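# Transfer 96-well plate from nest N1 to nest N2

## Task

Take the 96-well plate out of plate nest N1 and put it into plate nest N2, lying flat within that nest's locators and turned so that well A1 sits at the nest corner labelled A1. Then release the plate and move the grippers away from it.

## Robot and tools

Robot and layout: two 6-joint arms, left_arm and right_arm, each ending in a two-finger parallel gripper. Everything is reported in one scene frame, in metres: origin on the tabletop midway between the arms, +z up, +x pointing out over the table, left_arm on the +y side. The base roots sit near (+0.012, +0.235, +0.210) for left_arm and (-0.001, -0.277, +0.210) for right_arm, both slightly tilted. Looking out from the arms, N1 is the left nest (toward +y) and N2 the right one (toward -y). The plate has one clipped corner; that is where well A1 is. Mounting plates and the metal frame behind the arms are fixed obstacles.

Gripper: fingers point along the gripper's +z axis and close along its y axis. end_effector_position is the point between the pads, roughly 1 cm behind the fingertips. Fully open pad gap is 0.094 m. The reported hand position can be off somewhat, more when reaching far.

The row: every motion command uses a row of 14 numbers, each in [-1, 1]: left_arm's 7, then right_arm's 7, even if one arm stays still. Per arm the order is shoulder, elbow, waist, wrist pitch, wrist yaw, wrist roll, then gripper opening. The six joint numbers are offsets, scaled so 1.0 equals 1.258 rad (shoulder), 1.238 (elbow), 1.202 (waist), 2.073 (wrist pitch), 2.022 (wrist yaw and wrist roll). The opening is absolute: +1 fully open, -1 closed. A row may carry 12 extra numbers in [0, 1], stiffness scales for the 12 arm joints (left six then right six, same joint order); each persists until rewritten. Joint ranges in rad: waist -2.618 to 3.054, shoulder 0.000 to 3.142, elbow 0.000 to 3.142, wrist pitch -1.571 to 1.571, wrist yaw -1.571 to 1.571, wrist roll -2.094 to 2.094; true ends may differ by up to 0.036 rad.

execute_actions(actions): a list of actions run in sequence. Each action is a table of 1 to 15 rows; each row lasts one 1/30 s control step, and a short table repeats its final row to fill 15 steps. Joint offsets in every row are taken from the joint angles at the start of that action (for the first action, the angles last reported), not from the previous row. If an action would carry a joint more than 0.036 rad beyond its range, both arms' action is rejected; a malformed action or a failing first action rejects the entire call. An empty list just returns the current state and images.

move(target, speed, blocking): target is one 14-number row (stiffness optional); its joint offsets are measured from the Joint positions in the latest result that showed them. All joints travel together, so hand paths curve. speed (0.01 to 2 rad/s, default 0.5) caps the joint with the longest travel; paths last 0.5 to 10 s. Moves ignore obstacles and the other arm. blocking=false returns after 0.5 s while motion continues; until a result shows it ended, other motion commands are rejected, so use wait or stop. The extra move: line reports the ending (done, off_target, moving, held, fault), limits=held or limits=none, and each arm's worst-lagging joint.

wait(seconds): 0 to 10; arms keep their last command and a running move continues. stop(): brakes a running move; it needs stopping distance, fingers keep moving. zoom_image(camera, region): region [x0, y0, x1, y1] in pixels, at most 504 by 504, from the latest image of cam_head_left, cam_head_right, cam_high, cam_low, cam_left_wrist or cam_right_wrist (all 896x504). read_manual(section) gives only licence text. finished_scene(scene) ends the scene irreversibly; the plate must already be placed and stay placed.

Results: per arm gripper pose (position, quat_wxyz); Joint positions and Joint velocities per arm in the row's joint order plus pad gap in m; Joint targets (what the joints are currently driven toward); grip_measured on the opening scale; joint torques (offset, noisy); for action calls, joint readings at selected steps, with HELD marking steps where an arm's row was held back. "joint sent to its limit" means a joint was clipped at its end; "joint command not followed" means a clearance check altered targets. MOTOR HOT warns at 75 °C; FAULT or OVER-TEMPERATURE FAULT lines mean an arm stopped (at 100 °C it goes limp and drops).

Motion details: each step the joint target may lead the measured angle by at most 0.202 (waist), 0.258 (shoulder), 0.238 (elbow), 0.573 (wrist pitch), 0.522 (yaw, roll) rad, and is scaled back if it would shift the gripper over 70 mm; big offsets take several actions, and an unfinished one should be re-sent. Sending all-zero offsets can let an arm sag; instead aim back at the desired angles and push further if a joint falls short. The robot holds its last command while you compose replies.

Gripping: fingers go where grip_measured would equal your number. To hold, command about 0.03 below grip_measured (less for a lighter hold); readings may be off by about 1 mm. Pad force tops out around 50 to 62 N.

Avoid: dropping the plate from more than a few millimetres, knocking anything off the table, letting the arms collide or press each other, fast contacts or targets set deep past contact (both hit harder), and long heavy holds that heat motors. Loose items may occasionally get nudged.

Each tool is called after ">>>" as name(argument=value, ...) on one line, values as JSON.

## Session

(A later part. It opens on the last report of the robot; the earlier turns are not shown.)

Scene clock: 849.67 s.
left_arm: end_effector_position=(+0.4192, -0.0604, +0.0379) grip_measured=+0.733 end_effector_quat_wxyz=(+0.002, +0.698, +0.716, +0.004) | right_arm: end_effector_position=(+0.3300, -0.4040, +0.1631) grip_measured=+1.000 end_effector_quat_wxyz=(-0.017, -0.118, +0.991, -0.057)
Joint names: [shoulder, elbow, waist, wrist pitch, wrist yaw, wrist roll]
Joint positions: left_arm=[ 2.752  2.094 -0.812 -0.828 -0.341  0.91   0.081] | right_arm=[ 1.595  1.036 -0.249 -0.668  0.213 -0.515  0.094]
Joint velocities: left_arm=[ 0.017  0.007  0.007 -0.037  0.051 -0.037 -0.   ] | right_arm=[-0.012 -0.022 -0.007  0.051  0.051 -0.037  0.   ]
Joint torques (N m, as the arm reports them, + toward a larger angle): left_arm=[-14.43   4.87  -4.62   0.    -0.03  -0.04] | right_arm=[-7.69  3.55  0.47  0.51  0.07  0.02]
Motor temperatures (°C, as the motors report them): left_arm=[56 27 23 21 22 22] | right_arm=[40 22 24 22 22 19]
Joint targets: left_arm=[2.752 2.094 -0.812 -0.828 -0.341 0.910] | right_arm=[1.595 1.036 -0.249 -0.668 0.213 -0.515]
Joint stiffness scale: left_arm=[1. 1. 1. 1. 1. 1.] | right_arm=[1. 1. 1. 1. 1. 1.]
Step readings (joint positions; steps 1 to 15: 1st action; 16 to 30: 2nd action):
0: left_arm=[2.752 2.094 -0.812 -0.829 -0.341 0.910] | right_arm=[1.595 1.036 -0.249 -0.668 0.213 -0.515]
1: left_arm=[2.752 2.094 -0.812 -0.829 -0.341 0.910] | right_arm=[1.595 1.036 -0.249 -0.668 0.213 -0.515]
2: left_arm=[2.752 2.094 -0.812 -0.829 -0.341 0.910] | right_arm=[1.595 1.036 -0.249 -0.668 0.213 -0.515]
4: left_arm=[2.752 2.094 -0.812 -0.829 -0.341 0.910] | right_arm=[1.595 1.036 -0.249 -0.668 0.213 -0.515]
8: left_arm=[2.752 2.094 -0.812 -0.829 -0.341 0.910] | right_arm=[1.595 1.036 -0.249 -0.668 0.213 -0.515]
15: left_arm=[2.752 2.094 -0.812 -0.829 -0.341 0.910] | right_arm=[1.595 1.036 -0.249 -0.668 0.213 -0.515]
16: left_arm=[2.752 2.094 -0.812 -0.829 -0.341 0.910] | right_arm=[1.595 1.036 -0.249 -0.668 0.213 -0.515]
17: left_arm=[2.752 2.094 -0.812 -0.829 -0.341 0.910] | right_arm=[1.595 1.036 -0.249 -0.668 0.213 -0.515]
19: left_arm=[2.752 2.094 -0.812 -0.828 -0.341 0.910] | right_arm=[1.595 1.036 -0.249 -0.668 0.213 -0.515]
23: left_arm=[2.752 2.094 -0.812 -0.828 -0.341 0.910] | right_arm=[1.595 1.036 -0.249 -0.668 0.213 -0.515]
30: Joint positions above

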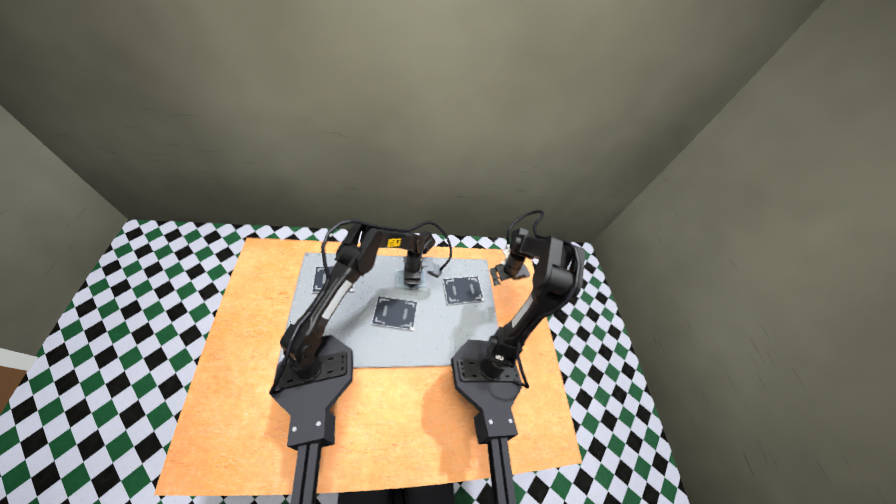

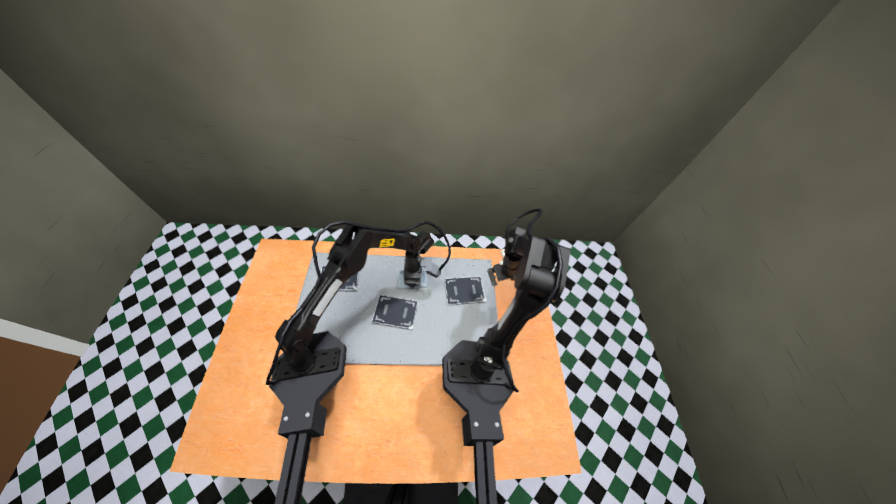

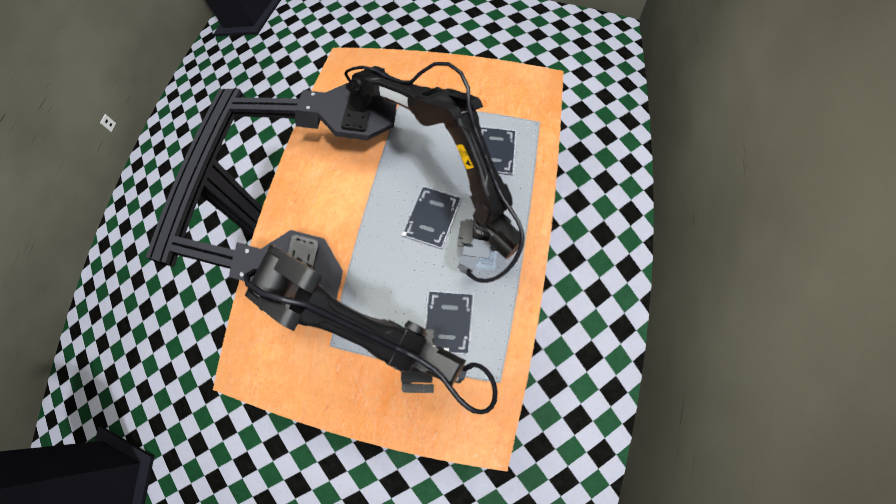

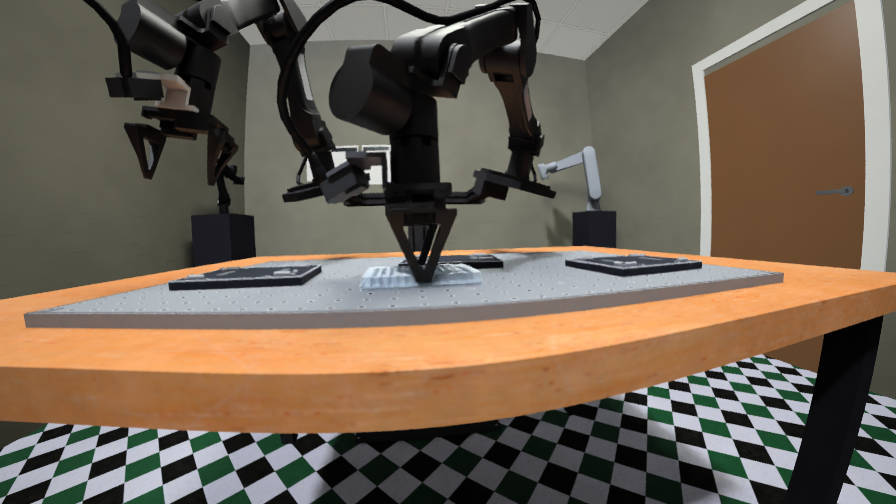

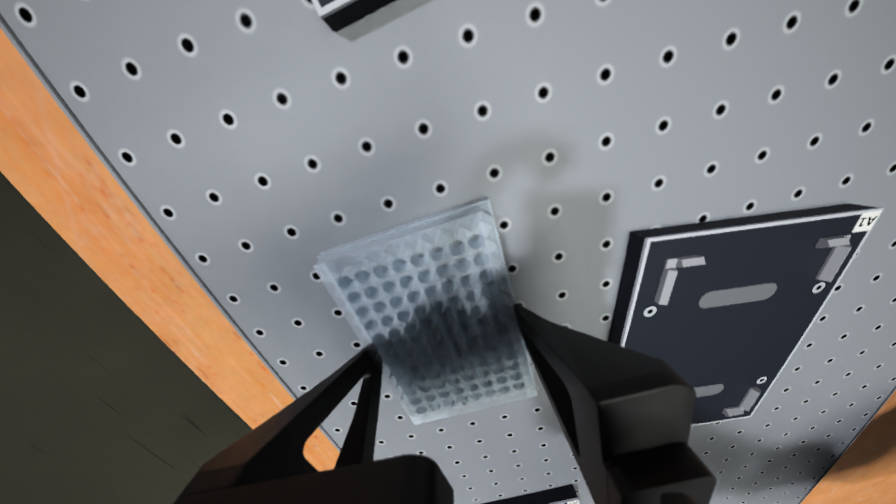

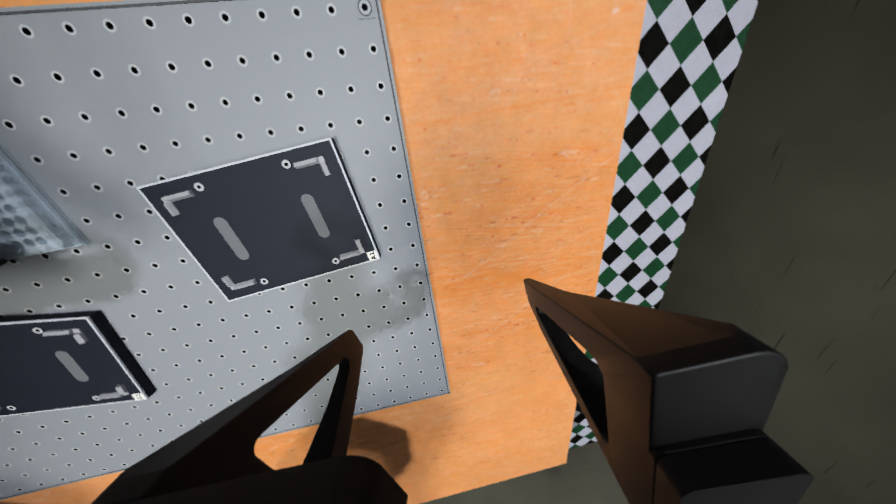

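>>> execute_actions(actions=[[[0,0,0,0,0,0,0.712,-0.02,-0.013,0,0,0,0,1],[0,0,0,0,0,0,0.709,-0.02,-0.013,0,0,0,0,1],[0,0,0,0,0,0,0.706,-0.02,-0.013,0,0,0,0,1],[0,0,0,0,0,0,0.703,-0.02,-0.013,0,0,0,0,1],[0,0,0,0,0,0,0.70,-0.02,-0.013,0,0,0,0,1]]])

>>> zoom_image(camera="cam_low", region=[340, 200, 520, 300])

Scene clock: 855.90 s.
left_arm: end_effector_position=(+0.4192, -0.0604, +0.0379) grip_measured=+0.729 end_effector_quat_wxyz=(+0.002, +0.698, +0.716, +0.004) | right_arm: end_effector_position=(+0.3300, -0.4040, +0.1631) grip_measured=+1.000 end_effector_quat_wxyz=(-0.017, -0.118, +0.991, -0.057)
Joint names: [shoulder, elbow, waist, wrist pitch, wrist yaw, wrist roll]
Joint positions: left_arm=[ 2.752  2.094 -0.812 -0.828 -0.341  0.91   0.081] | right_arm=[ 1.595  1.036 -0.249 -0.668  0.213 -0.515  0.094]
Joint velocities: left_arm=[-0.022  0.017  0.002 -0.022  0.022  0.007  0.   ] | right_arm=[-0.012 -0.017  0.007 -0.007  0.051  0.051  0.   ]
Joint torques (N m, as the arm reports them, + toward a larger angle): left_arm=[-14.4    4.86  -4.6    0.    -0.02  -0.04] | right_arm=[-9.59  2.42  0.46  0.5   0.07  0.02]
Motor temperatures (°C, as the motors report them): left_arm=[56 27 23 21 22 22] | right_arm=[40 23 24 22 22 19]
Joint targets: left_arm=[2.752 2.094 -0.812 -0.828 -0.341 0.910] | right_arm=[1.570 1.020 -0.249 -0.668 0.213 -0.515]
Joint stiffness scale: left_arm=[1. 1. 1. 1. 1. 1.] | right_arm=[1. 1. 1. 1. 1. 1.]
Step readings (joint positions):
0: left_arm=[2.752 2.094 -0.812 -0.828 -0.341 0.910] | right_arm=[1.595 1.036 -0.249 -0.668 0.213 -0.515]
1: left_arm=[2.752 2.094 -0.812 -0.828 -0.341 0.910] | right_arm=[1.595 1.036 -0.249 -0.668 0.213 -0.515]
2: left_arm=[2.752 2.094 -0.812 -0.828 -0.341 0.910] | right_arm=[1.595 1.036 -0.249 -0.668 0.213 -0.515]
4: left_arm=[2.752 2.094 -0.812 -0.828 -0.341 0.910] | right_arm=[1.595 1.036 -0.249 -0.668 0.213 -0.515]
8: left_arm=[2.752 2.094 -0.812 -0.828 -0.341 0.910] | right_arm=[1.595 1.036 -0.249 -0.668 0.213 -0.515]
15: Joint positions above

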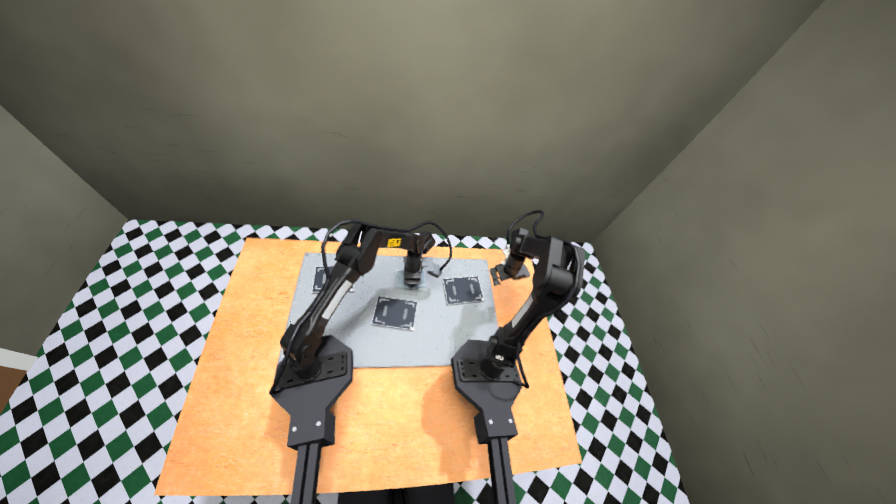

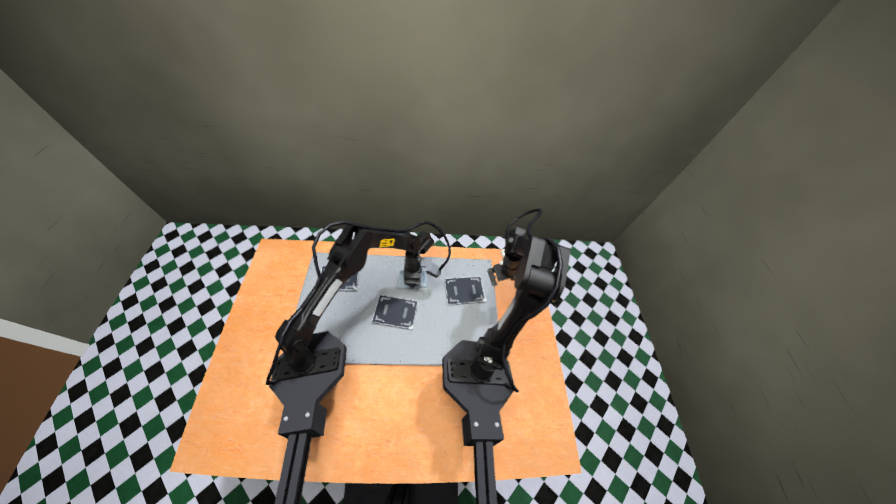

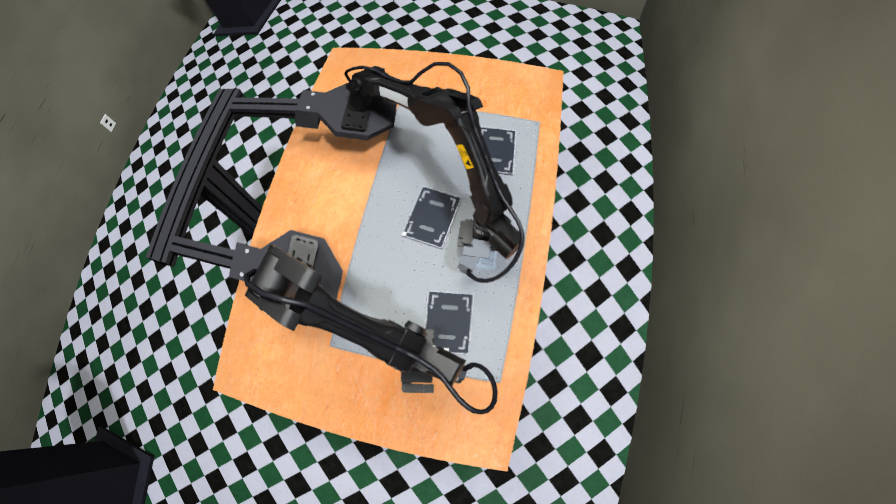

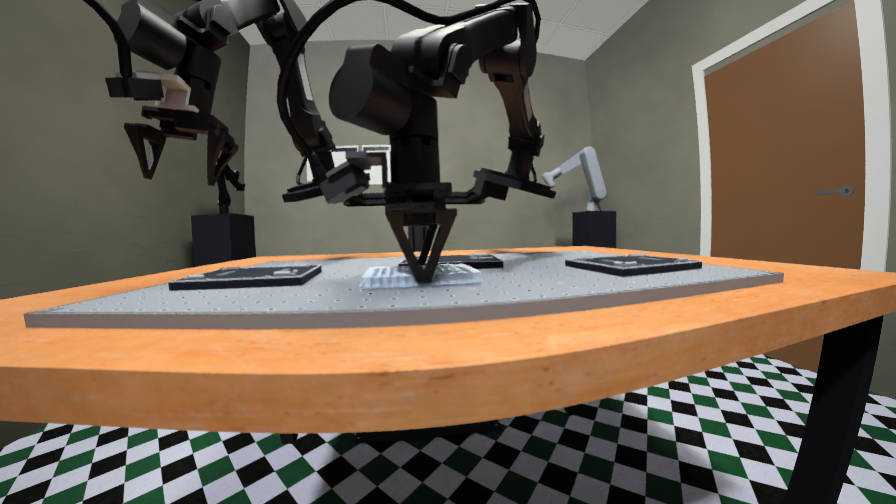

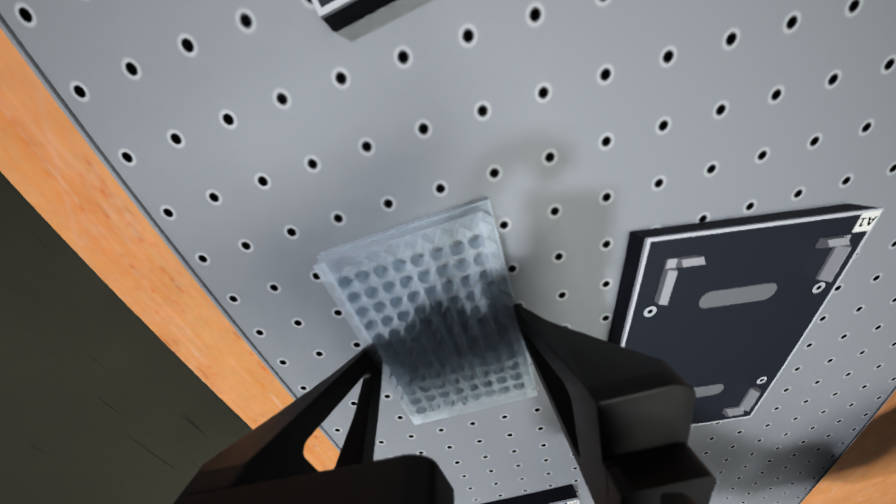

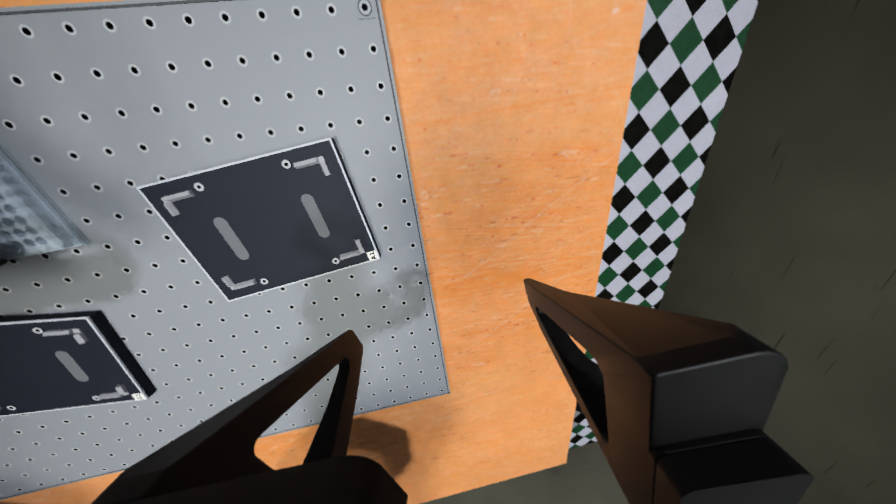

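Region (340, 200, 520, 300) of cam_low's 896x504 image, scaled by 2.800, with more detail than that image has.

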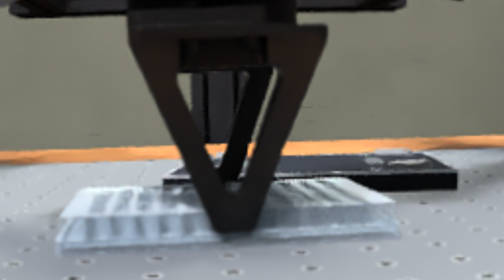

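>>> execute_actions(actions=[[[-0.01,0.01,0,0,0,0,0.70,-0.02,-0.013,0,0,0,0,1],[-0.016,0.016,0,0,0,0,0.70,-0.02,-0.013,0,0,0,0,1],[-0.021,0.02,0,0,0,0,0.70,-0.02,-0.013,0,0,0,0,1],[-0.025,0.022,0,0,0,0,0.70,-0.02,-0.013,0,0,0,0,1],[-0.028,0.024,0,-0.001,0,0,0.70,-0.02,-0.013,0,0,0,0,1],[-0.031,0.026,0,-0.003,0,0,0.70,-0.02,-0.013,0,0,0,0,1],[-0.034,0.026,0,-0.005,0,0,0.70,-0.02,-0.013,0,0,0,0,1],[-0.037,0.026,0,-0.007,0,0,0.70,-0.02,-0.013,0,0,0,0,1],[-0.040,0.026,0,-0.009,0,0,0.70,-0.02,-0.013,0,0,0,0,1],[-0.043,0.026,0,-0.011,0,0,0.70,-0.02,-0.013,0,0,0,0,1],[-0.046,0.026,0,-0.013,0,0,0.70,-0.02,-0.013,0,0,0,0,1],[-0.049,0.026,0,-0.015,0,0,0.70,-0.02,-0.013,0,0,0,0,1],[-0.052,0.026,0,-0.017,0,0,0.70,-0.02,-0.013,0,0,0,0,1],[-0.055,0.026,0,-0.019,0,0,0.70,-0.02,-0.013,0,0,0,0,1],[-0.058,0.026,0,-0.021,0,0,0.70,-0.02,-0.013,0,0,0,0,1]],[[-0.004,0.003,0,-0.002,0,0,0.70,0,0,0,0,0,0,1],[-0.008,0.006,0,-0.004,0,0,0.70,0,0,0,0,0,0,1],[-0.012,0.009,0,-0.007,0,0,0.70,0,0,0,0,0,0,1],[-0.016,0.012,0,-0.010,0,0,0.70,0,0,0,0,0,0,1],[-0.020,0.015,0,-0.013,0,0,0.70,0,0,0,0,0,0,1],[-0.024,0.018,0,-0.016,0,0,0.70,0,0,0,0,0,0,1],[-0.028,0.021,0,-0.019,0,0,0.70,0,0,0,0,0,0,1],[-0.032,0.024,0,-0.022,0,0,0.70,0,0,0,0,0,0,1],[-0.035,0.027,0,-0.025,0,0,0.70,0,0,0,0,0,0,1],[-0.038,0.03,0,-0.028,0,0,0.70,0,0,0,0,0,0,1]]])

Scene clock: 913.53 s.
left_arm: end_effector_position=(+0.4254, -0.0548, +0.0612) grip_measured=+0.729 end_effector_quat_wxyz=(+0.002, +0.698, +0.716, +0.004) | right_arm: end_effector_position=(+0.3300, -0.4040, +0.1631) grip_measured=+1.000 end_effector_quat_wxyz=(-0.017, -0.118, +0.991, -0.057)
Joint names: [shoulder, elbow, waist, wrist pitch, wrist yaw, wrist roll]
Joint positions: left_arm=[ 2.702  2.098 -0.812 -0.883 -0.341  0.91   0.081] | right_arm=[ 1.595  1.036 -0.249 -0.668  0.213 -0.515  0.094]
Joint velocities: left_arm=[-0.012  0.09  -0.012 -0.066  0.066 -0.081  0.   ] | right_arm=[ 0.007 -0.007 -0.007 -0.022 -0.066 -0.007  0.   ]
Joint torques (N m, as the arm reports them, + toward a larger angle): left_arm=[-16.94   7.33  -4.58  -0.13  -0.02  -0.04] | right_arm=[-7.63  3.57  0.46  0.5   0.06  0.01]
Motor temperatures (°C, as the motors report them): left_arm=[58 27 23 20 22 22] | right_arm=[40 22 24 22 22 19]
Joint targets: left_arm=[2.670 2.131 -0.812 -0.902 -0.341 0.910] | right_arm=[1.595 1.036 -0.249 -0.668 0.213 -0.515]
Joint stiffness scale: left_arm=[1. 1. 1. 1. 1. 1.] | right_arm=[1. 1. 1. 1. 1. 1.]
Step readings (joint positions; steps 1 to 15: 1st action; 16 to 30: 2nd action):
0: left_arm=[2.752 2.094 -0.812 -0.828 -0.341 0.910] | right_arm=[1.595 1.036 -0.249 -0.668 0.213 -0.515]
1: left_arm=[2.752 2.094 -0.812 -0.828 -0.341 0.910] | right_arm=[1.595 1.036 -0.249 -0.668 0.213 -0.515]
2: left_arm=[2.752 2.094 -0.812 -0.828 -0.341 0.910] | right_arm=[1.595 1.036 -0.249 -0.668 0.213 -0.515]
4: left_arm=[2.751 2.094 -0.812 -0.828 -0.341 0.910] | right_arm=[1.595 1.036 -0.249 -0.668 0.213 -0.515]
8: left_arm=[2.747 2.094 -0.812 -0.828 -0.341 0.910] | right_arm=[1.595 1.036 -0.249 -0.668 0.213 -0.515]
15: left_arm=[2.718 2.094 -0.812 -0.843 -0.341 0.910] | right_arm=[1.595 1.036 -0.249 -0.668 0.213 -0.515]
16: left_arm=[2.716 2.094 -0.812 -0.845 -0.341 0.910] | right_arm=[1.595 1.036 -0.249 -0.668 0.213 -0.515]
17: left_arm=[2.715 2.094 -0.812 -0.843 -0.341 0.910] | right_arm=[1.595 1.036 -0.249 -0.668 0.213 -0.515]
19: left_arm=[2.715 2.094 -0.812 -0.845 -0.341 0.910] | right_arm=[1.595 1.036 -0.249 -0.668 0.213 -0.515]
23: left_arm=[2.714 2.094 -0.812 -0.856 -0.341 0.910] | right_arm=[1.595 1.036 -0.249 -0.668 0.213 -0.515]
30: Joint positions above

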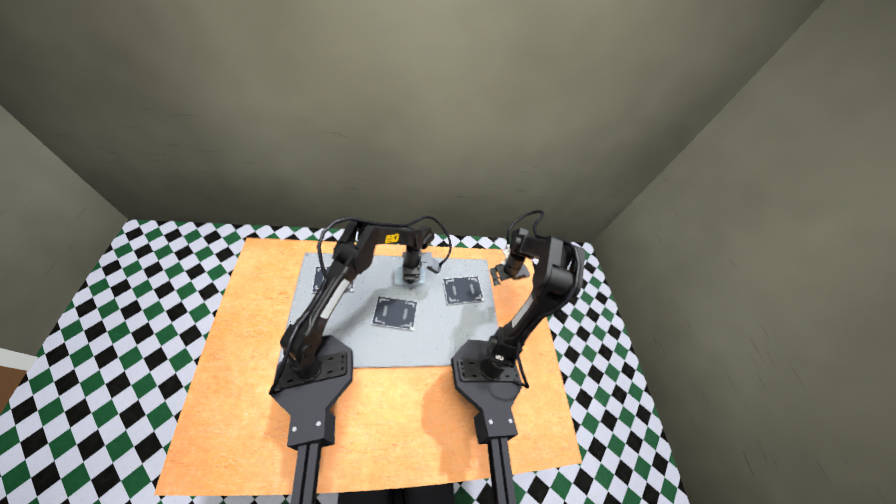

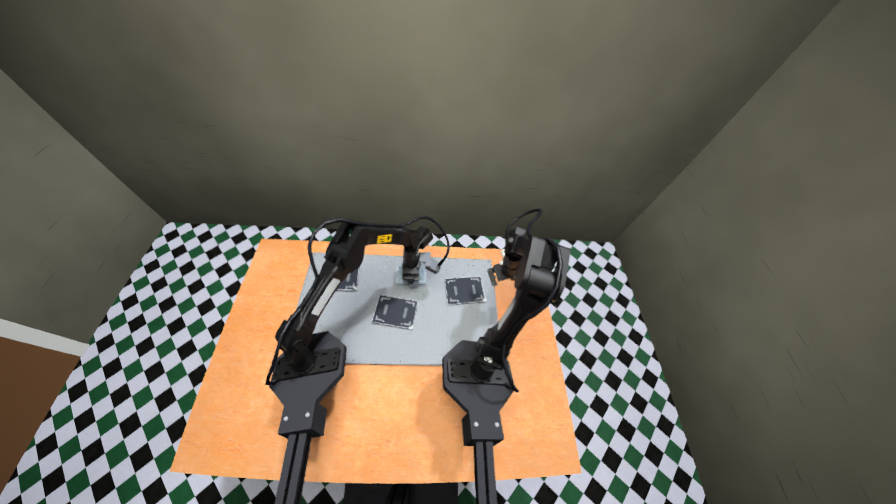

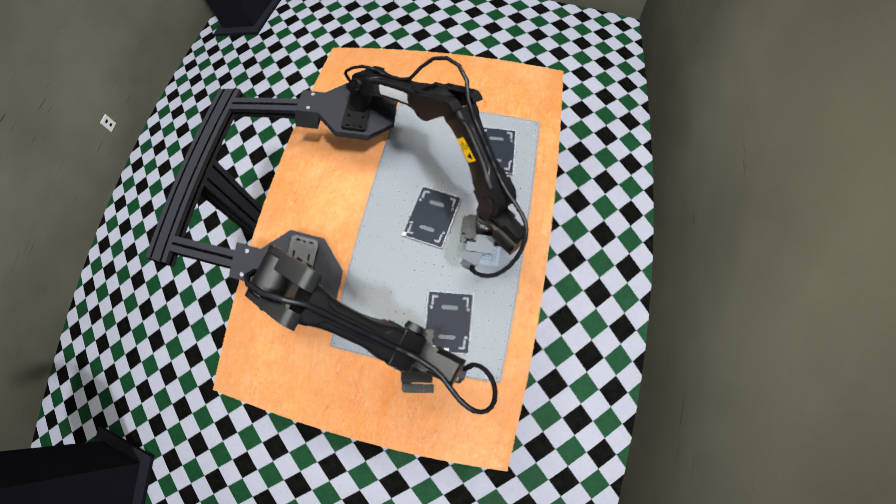

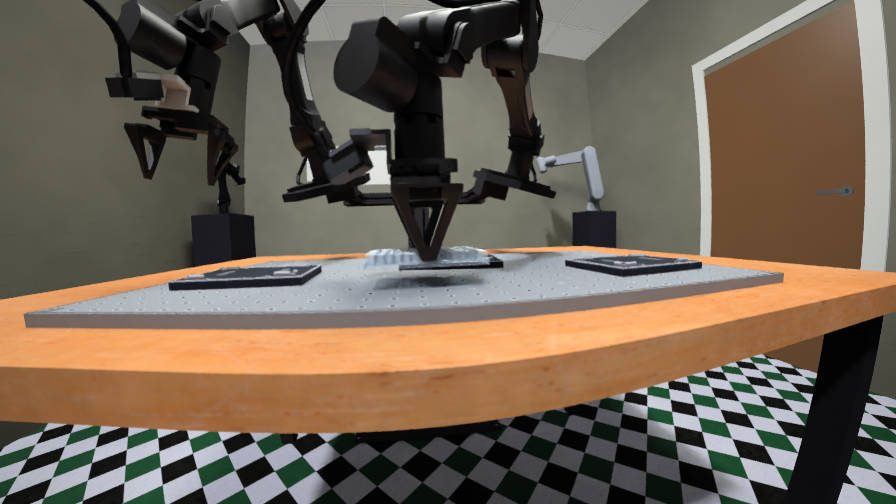

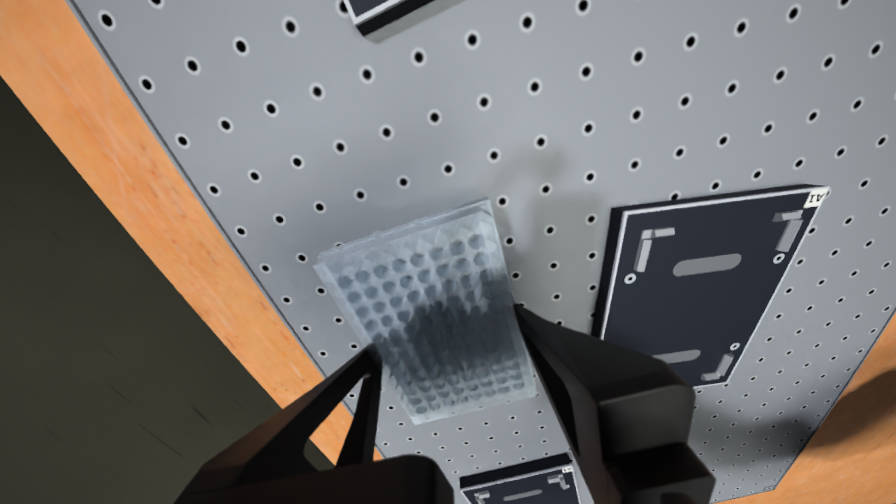

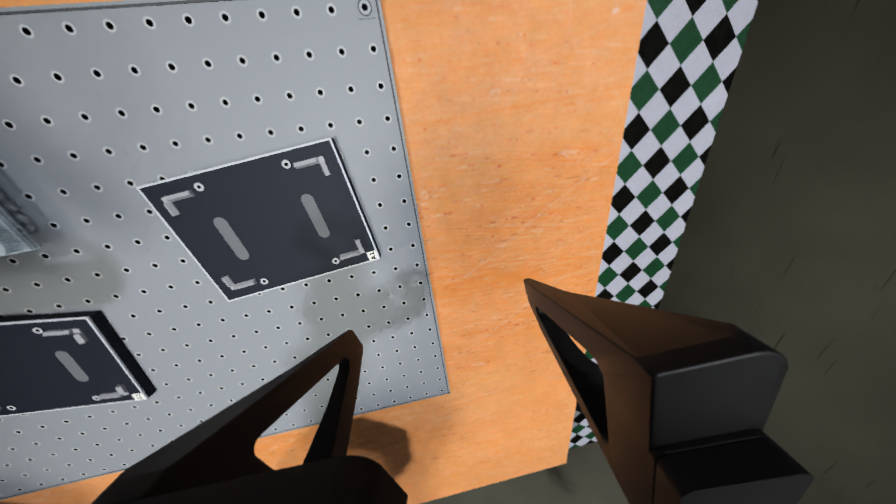

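>>> move(target=[-0.085,0.027,0.0,-0.036,0.0,0.0,0.70,-0.02,-0.013,0,0,0,0,1], speed=0.12)

Scene clock: 929.60 s.
left_arm: end_effector_position=(+0.4385, -0.0483, +0.0987) grip_measured=+0.729 end_effector_quat_wxyz=(+0.014, +0.694, +0.719, +0.006) | right_arm: end_effector_position=(+0.3300, -0.4040, +0.1631) grip_measured=+1.000 end_effector_quat_wxyz=(-0.017, -0.118, +0.991, -0.057)
Joint names: [shoulder, elbow, waist, wrist pitch, wrist yaw, wrist roll]
Joint positions: left_arm=[ 2.622  2.104 -0.812 -0.943 -0.341  0.91   0.081] | right_arm=[ 1.595  1.036 -0.249 -0.668  0.213 -0.515  0.094]
Joint velocities: left_arm=[ 0.002 -0.002  0.012 -0.066  0.007 -0.022 -0.   ] | right_arm=[-0.007 -0.012 -0.017 -0.081  0.022 -0.007  0.   ]
Joint torques (N m, as the arm reports them, + toward a larger angle): left_arm=[-16.55   7.35  -4.54  -0.1   -0.03  -0.04] | right_arm=[-9.61  2.42  0.51  0.5   0.07  0.03]
Motor temperatures (°C, as the motors report them): left_arm=[62 28 23 20 22 22] | right_arm=[39 23 24 22 22 19]
Joint targets: left_arm=[2.595 2.131 -0.812 -0.958 -0.341 0.910] | right_arm=[1.570 1.020 -0.249 -0.668 0.213 -0.515]
Joint stiffness scale: left_arm=[1. 1. 1. 1. 1. 1.] | right_arm=[1. 1. 1. 1. 1. 1.]
move: off_target (left_arm, right_arm); limits=none; left_arm: farthest joint: the shoulder, 0.027 radians from its target (0.104 radians at the start); right_arm: farthest joint: the shoulder, 0.025 radians from its target (0.025 radians at the start)

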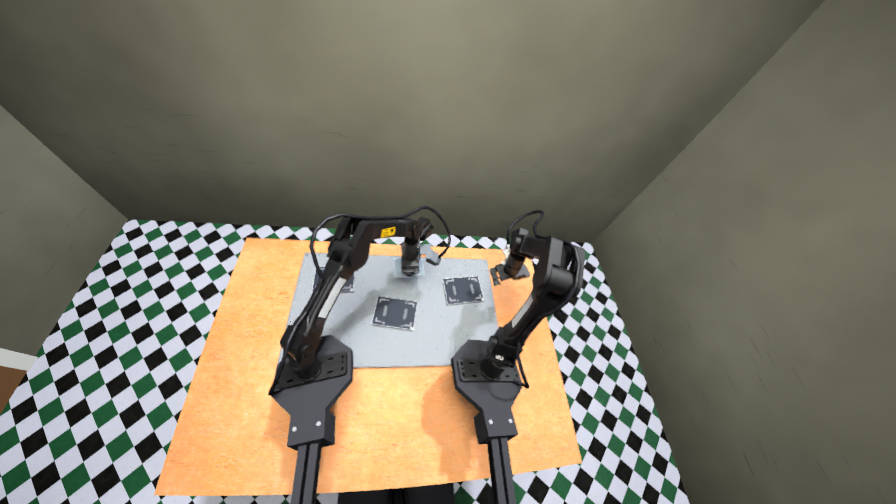

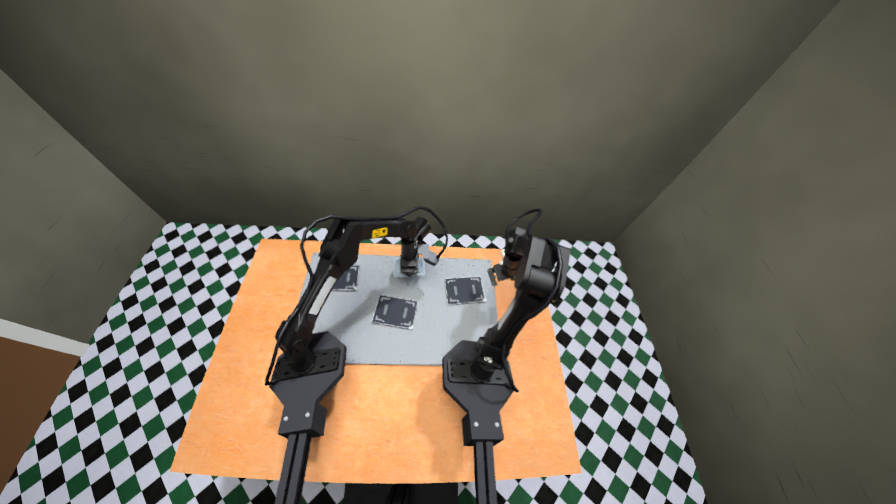

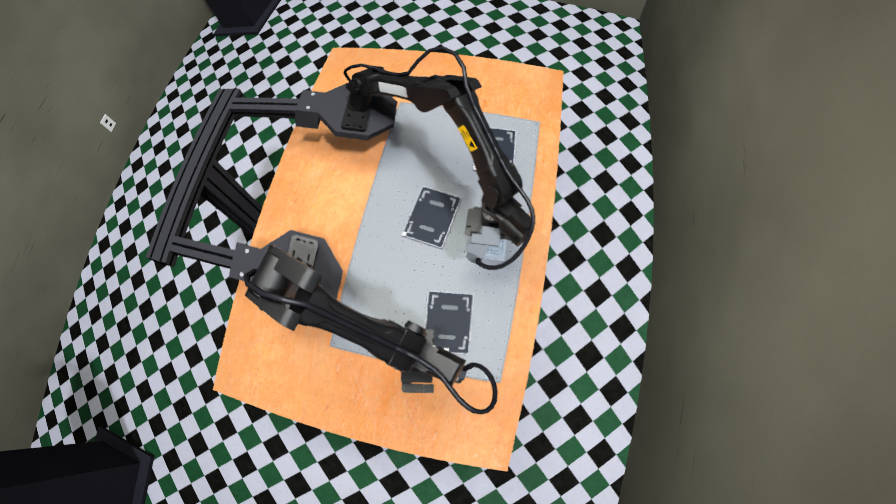

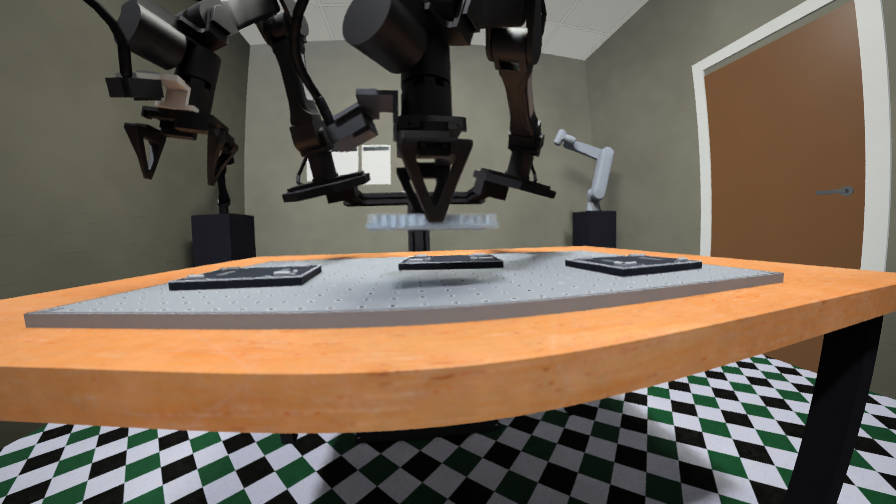

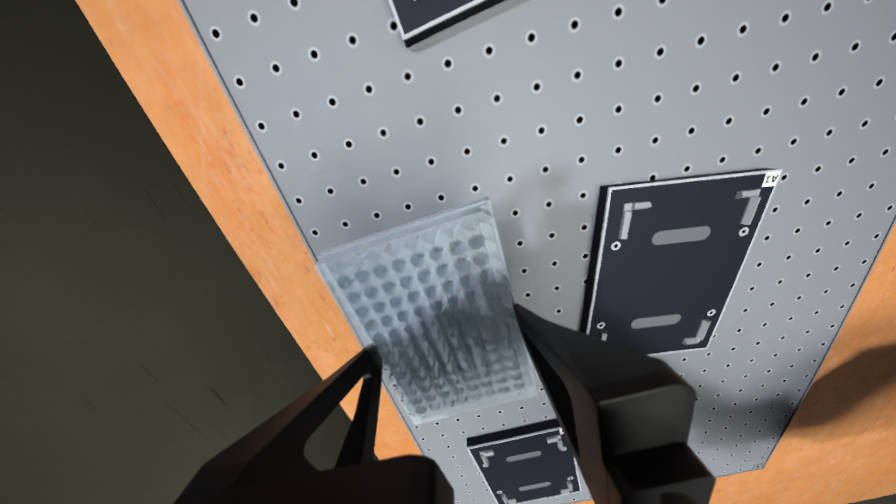

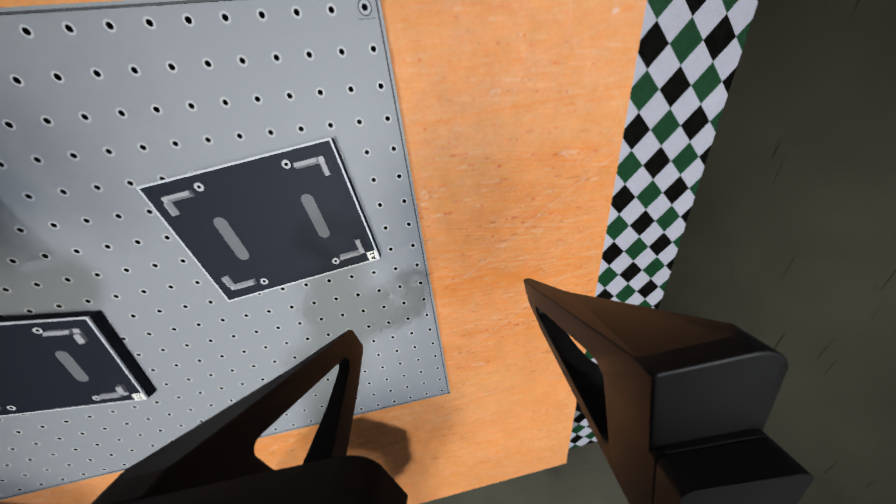

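>>> move(target=[-0.55,-0.766,0.5715,0.225,0.068,0.3145,0.70,-0.02,-0.013,0,0,0,0,1], speed=0.38)

Scene clock: 938.00 s.
left_arm: end_effector_position=(+0.4020, +0.2781, +0.0933) grip_measured=+0.729 end_effector_quat_wxyz=(+0.004, +0.670, +0.743, +0.016) | right_arm: end_effector_position=(+0.3300, -0.4040, +0.1631) grip_measured=+1.000 end_effector_quat_wxyz=(-0.017, -0.118, +0.991, -0.057)
Joint names: [shoulder, elbow, waist, wrist pitch, wrist yaw, wrist roll]
Joint positions: left_arm=[ 1.955  1.171 -0.125 -0.483 -0.225  1.54   0.081] | right_arm=[ 1.595  1.036 -0.249 -0.668  0.213 -0.515  0.094]
Joint velocities: left_arm=[-0.012  0.007 -0.002 -0.022  0.022  0.007 -0.002] | right_arm=[-0.002  0.012  0.017  0.051  0.022 -0.022  0.   ]
Joint torques (N m, as the arm reports them, + toward a larger angle): left_arm=[-12.64   2.86  -1.83   0.12   0.19   0.  ] | right_arm=[-9.59  2.46  0.47  0.5   0.07  0.02]
Motor temperatures (°C, as the motors report them): left_arm=[62 28 23 20 22 22] | right_arm=[39 23 24 22 22 19]
Joint targets: left_arm=[1.930 1.156 -0.125 -0.476 -0.204 1.546] | right_arm=[1.570 1.020 -0.249 -0.668 0.213 -0.515]
Joint stiffness scale: left_arm=[1. 1. 1. 1. 1. 1.] | right_arm=[1. 1. 1. 1. 1. 1.]
move: off_target (left_arm, right_arm); limits=none; left_arm: farthest joint: the shoulder, 0.025 radians from its target (0.691 radians at the start); right_arm: farthest joint: the shoulder, 0.025 radians from its target (0.025 radians at the start)

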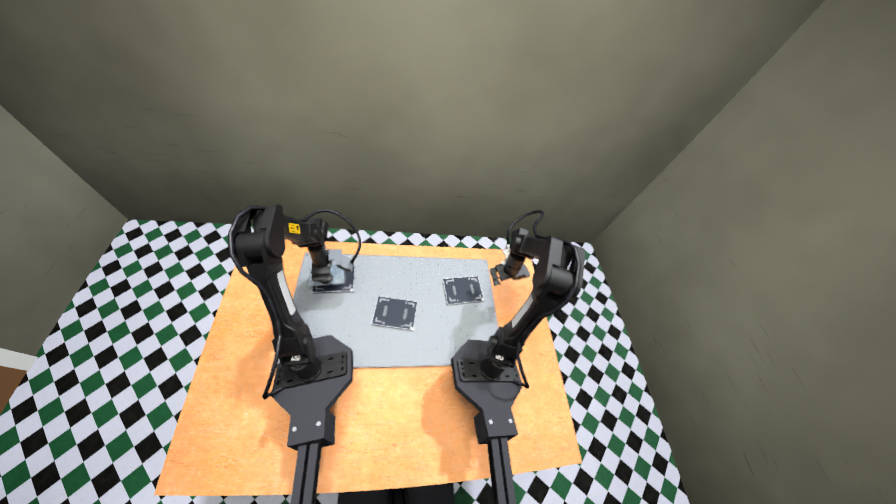

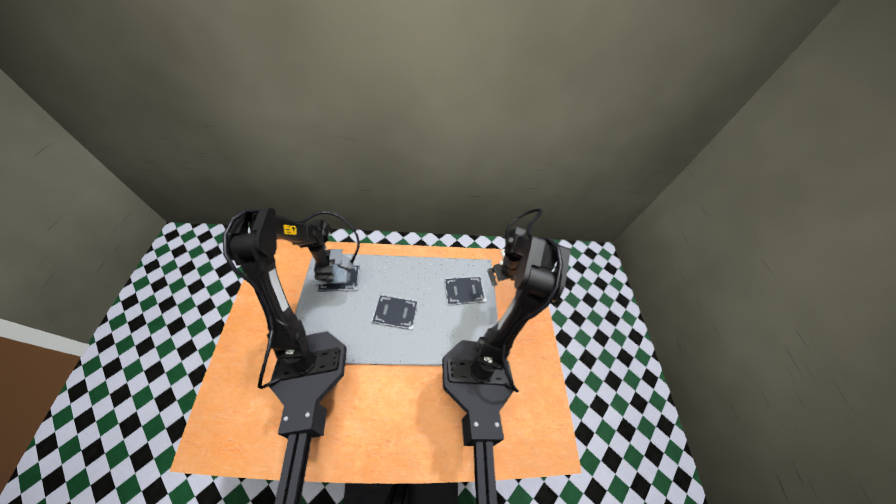

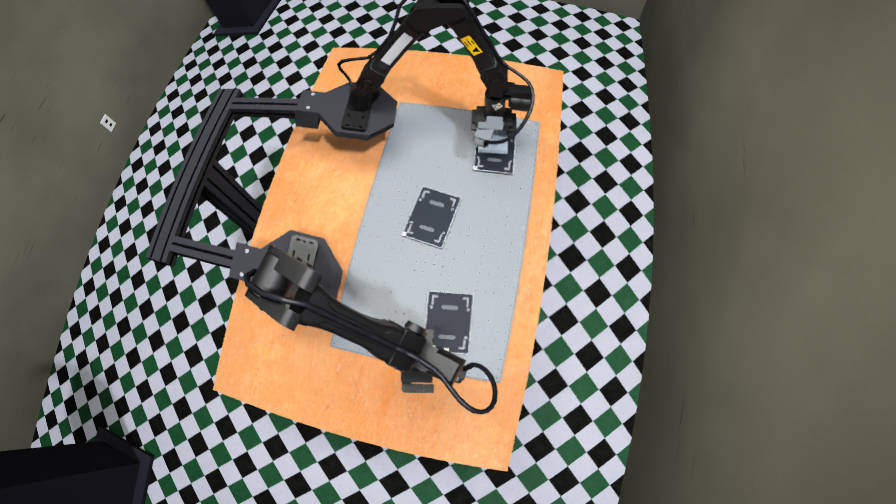

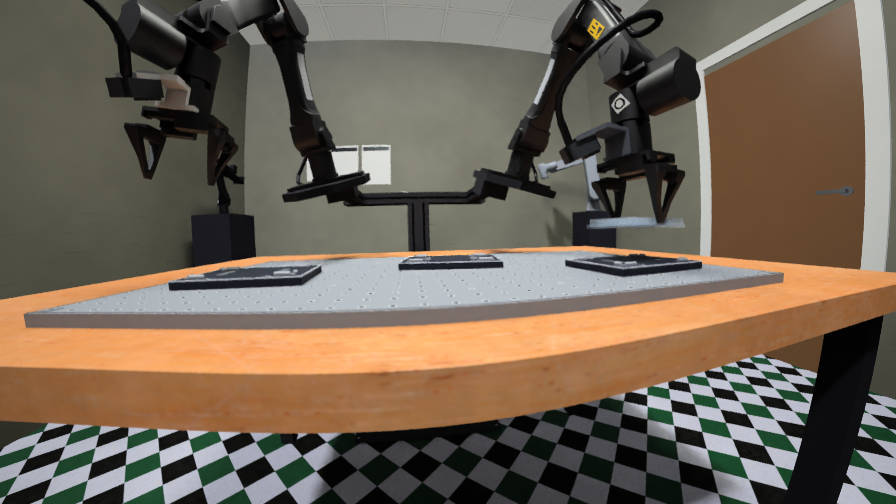

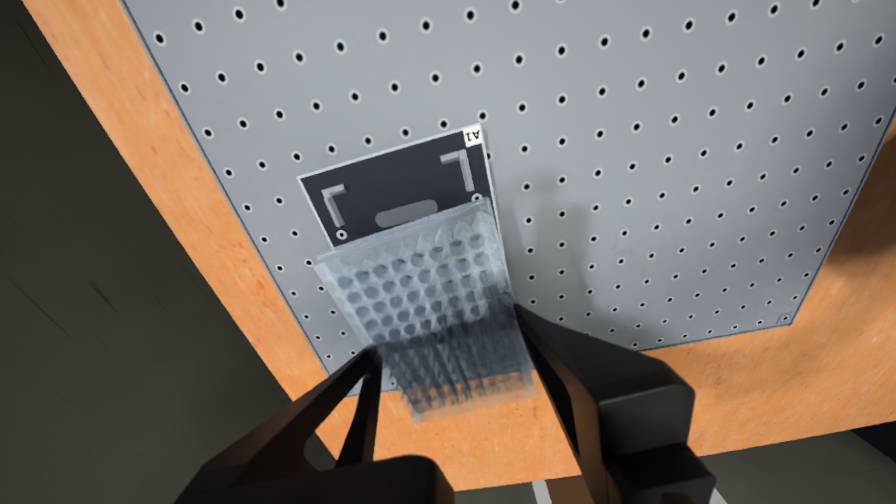

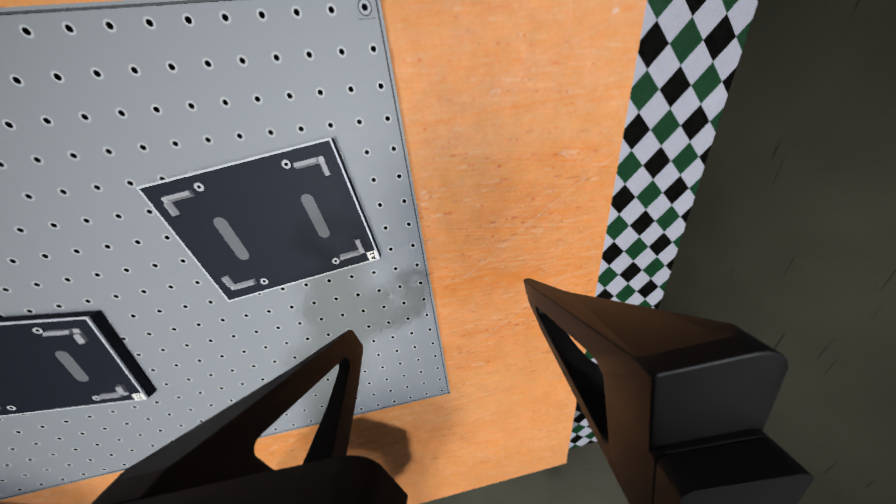

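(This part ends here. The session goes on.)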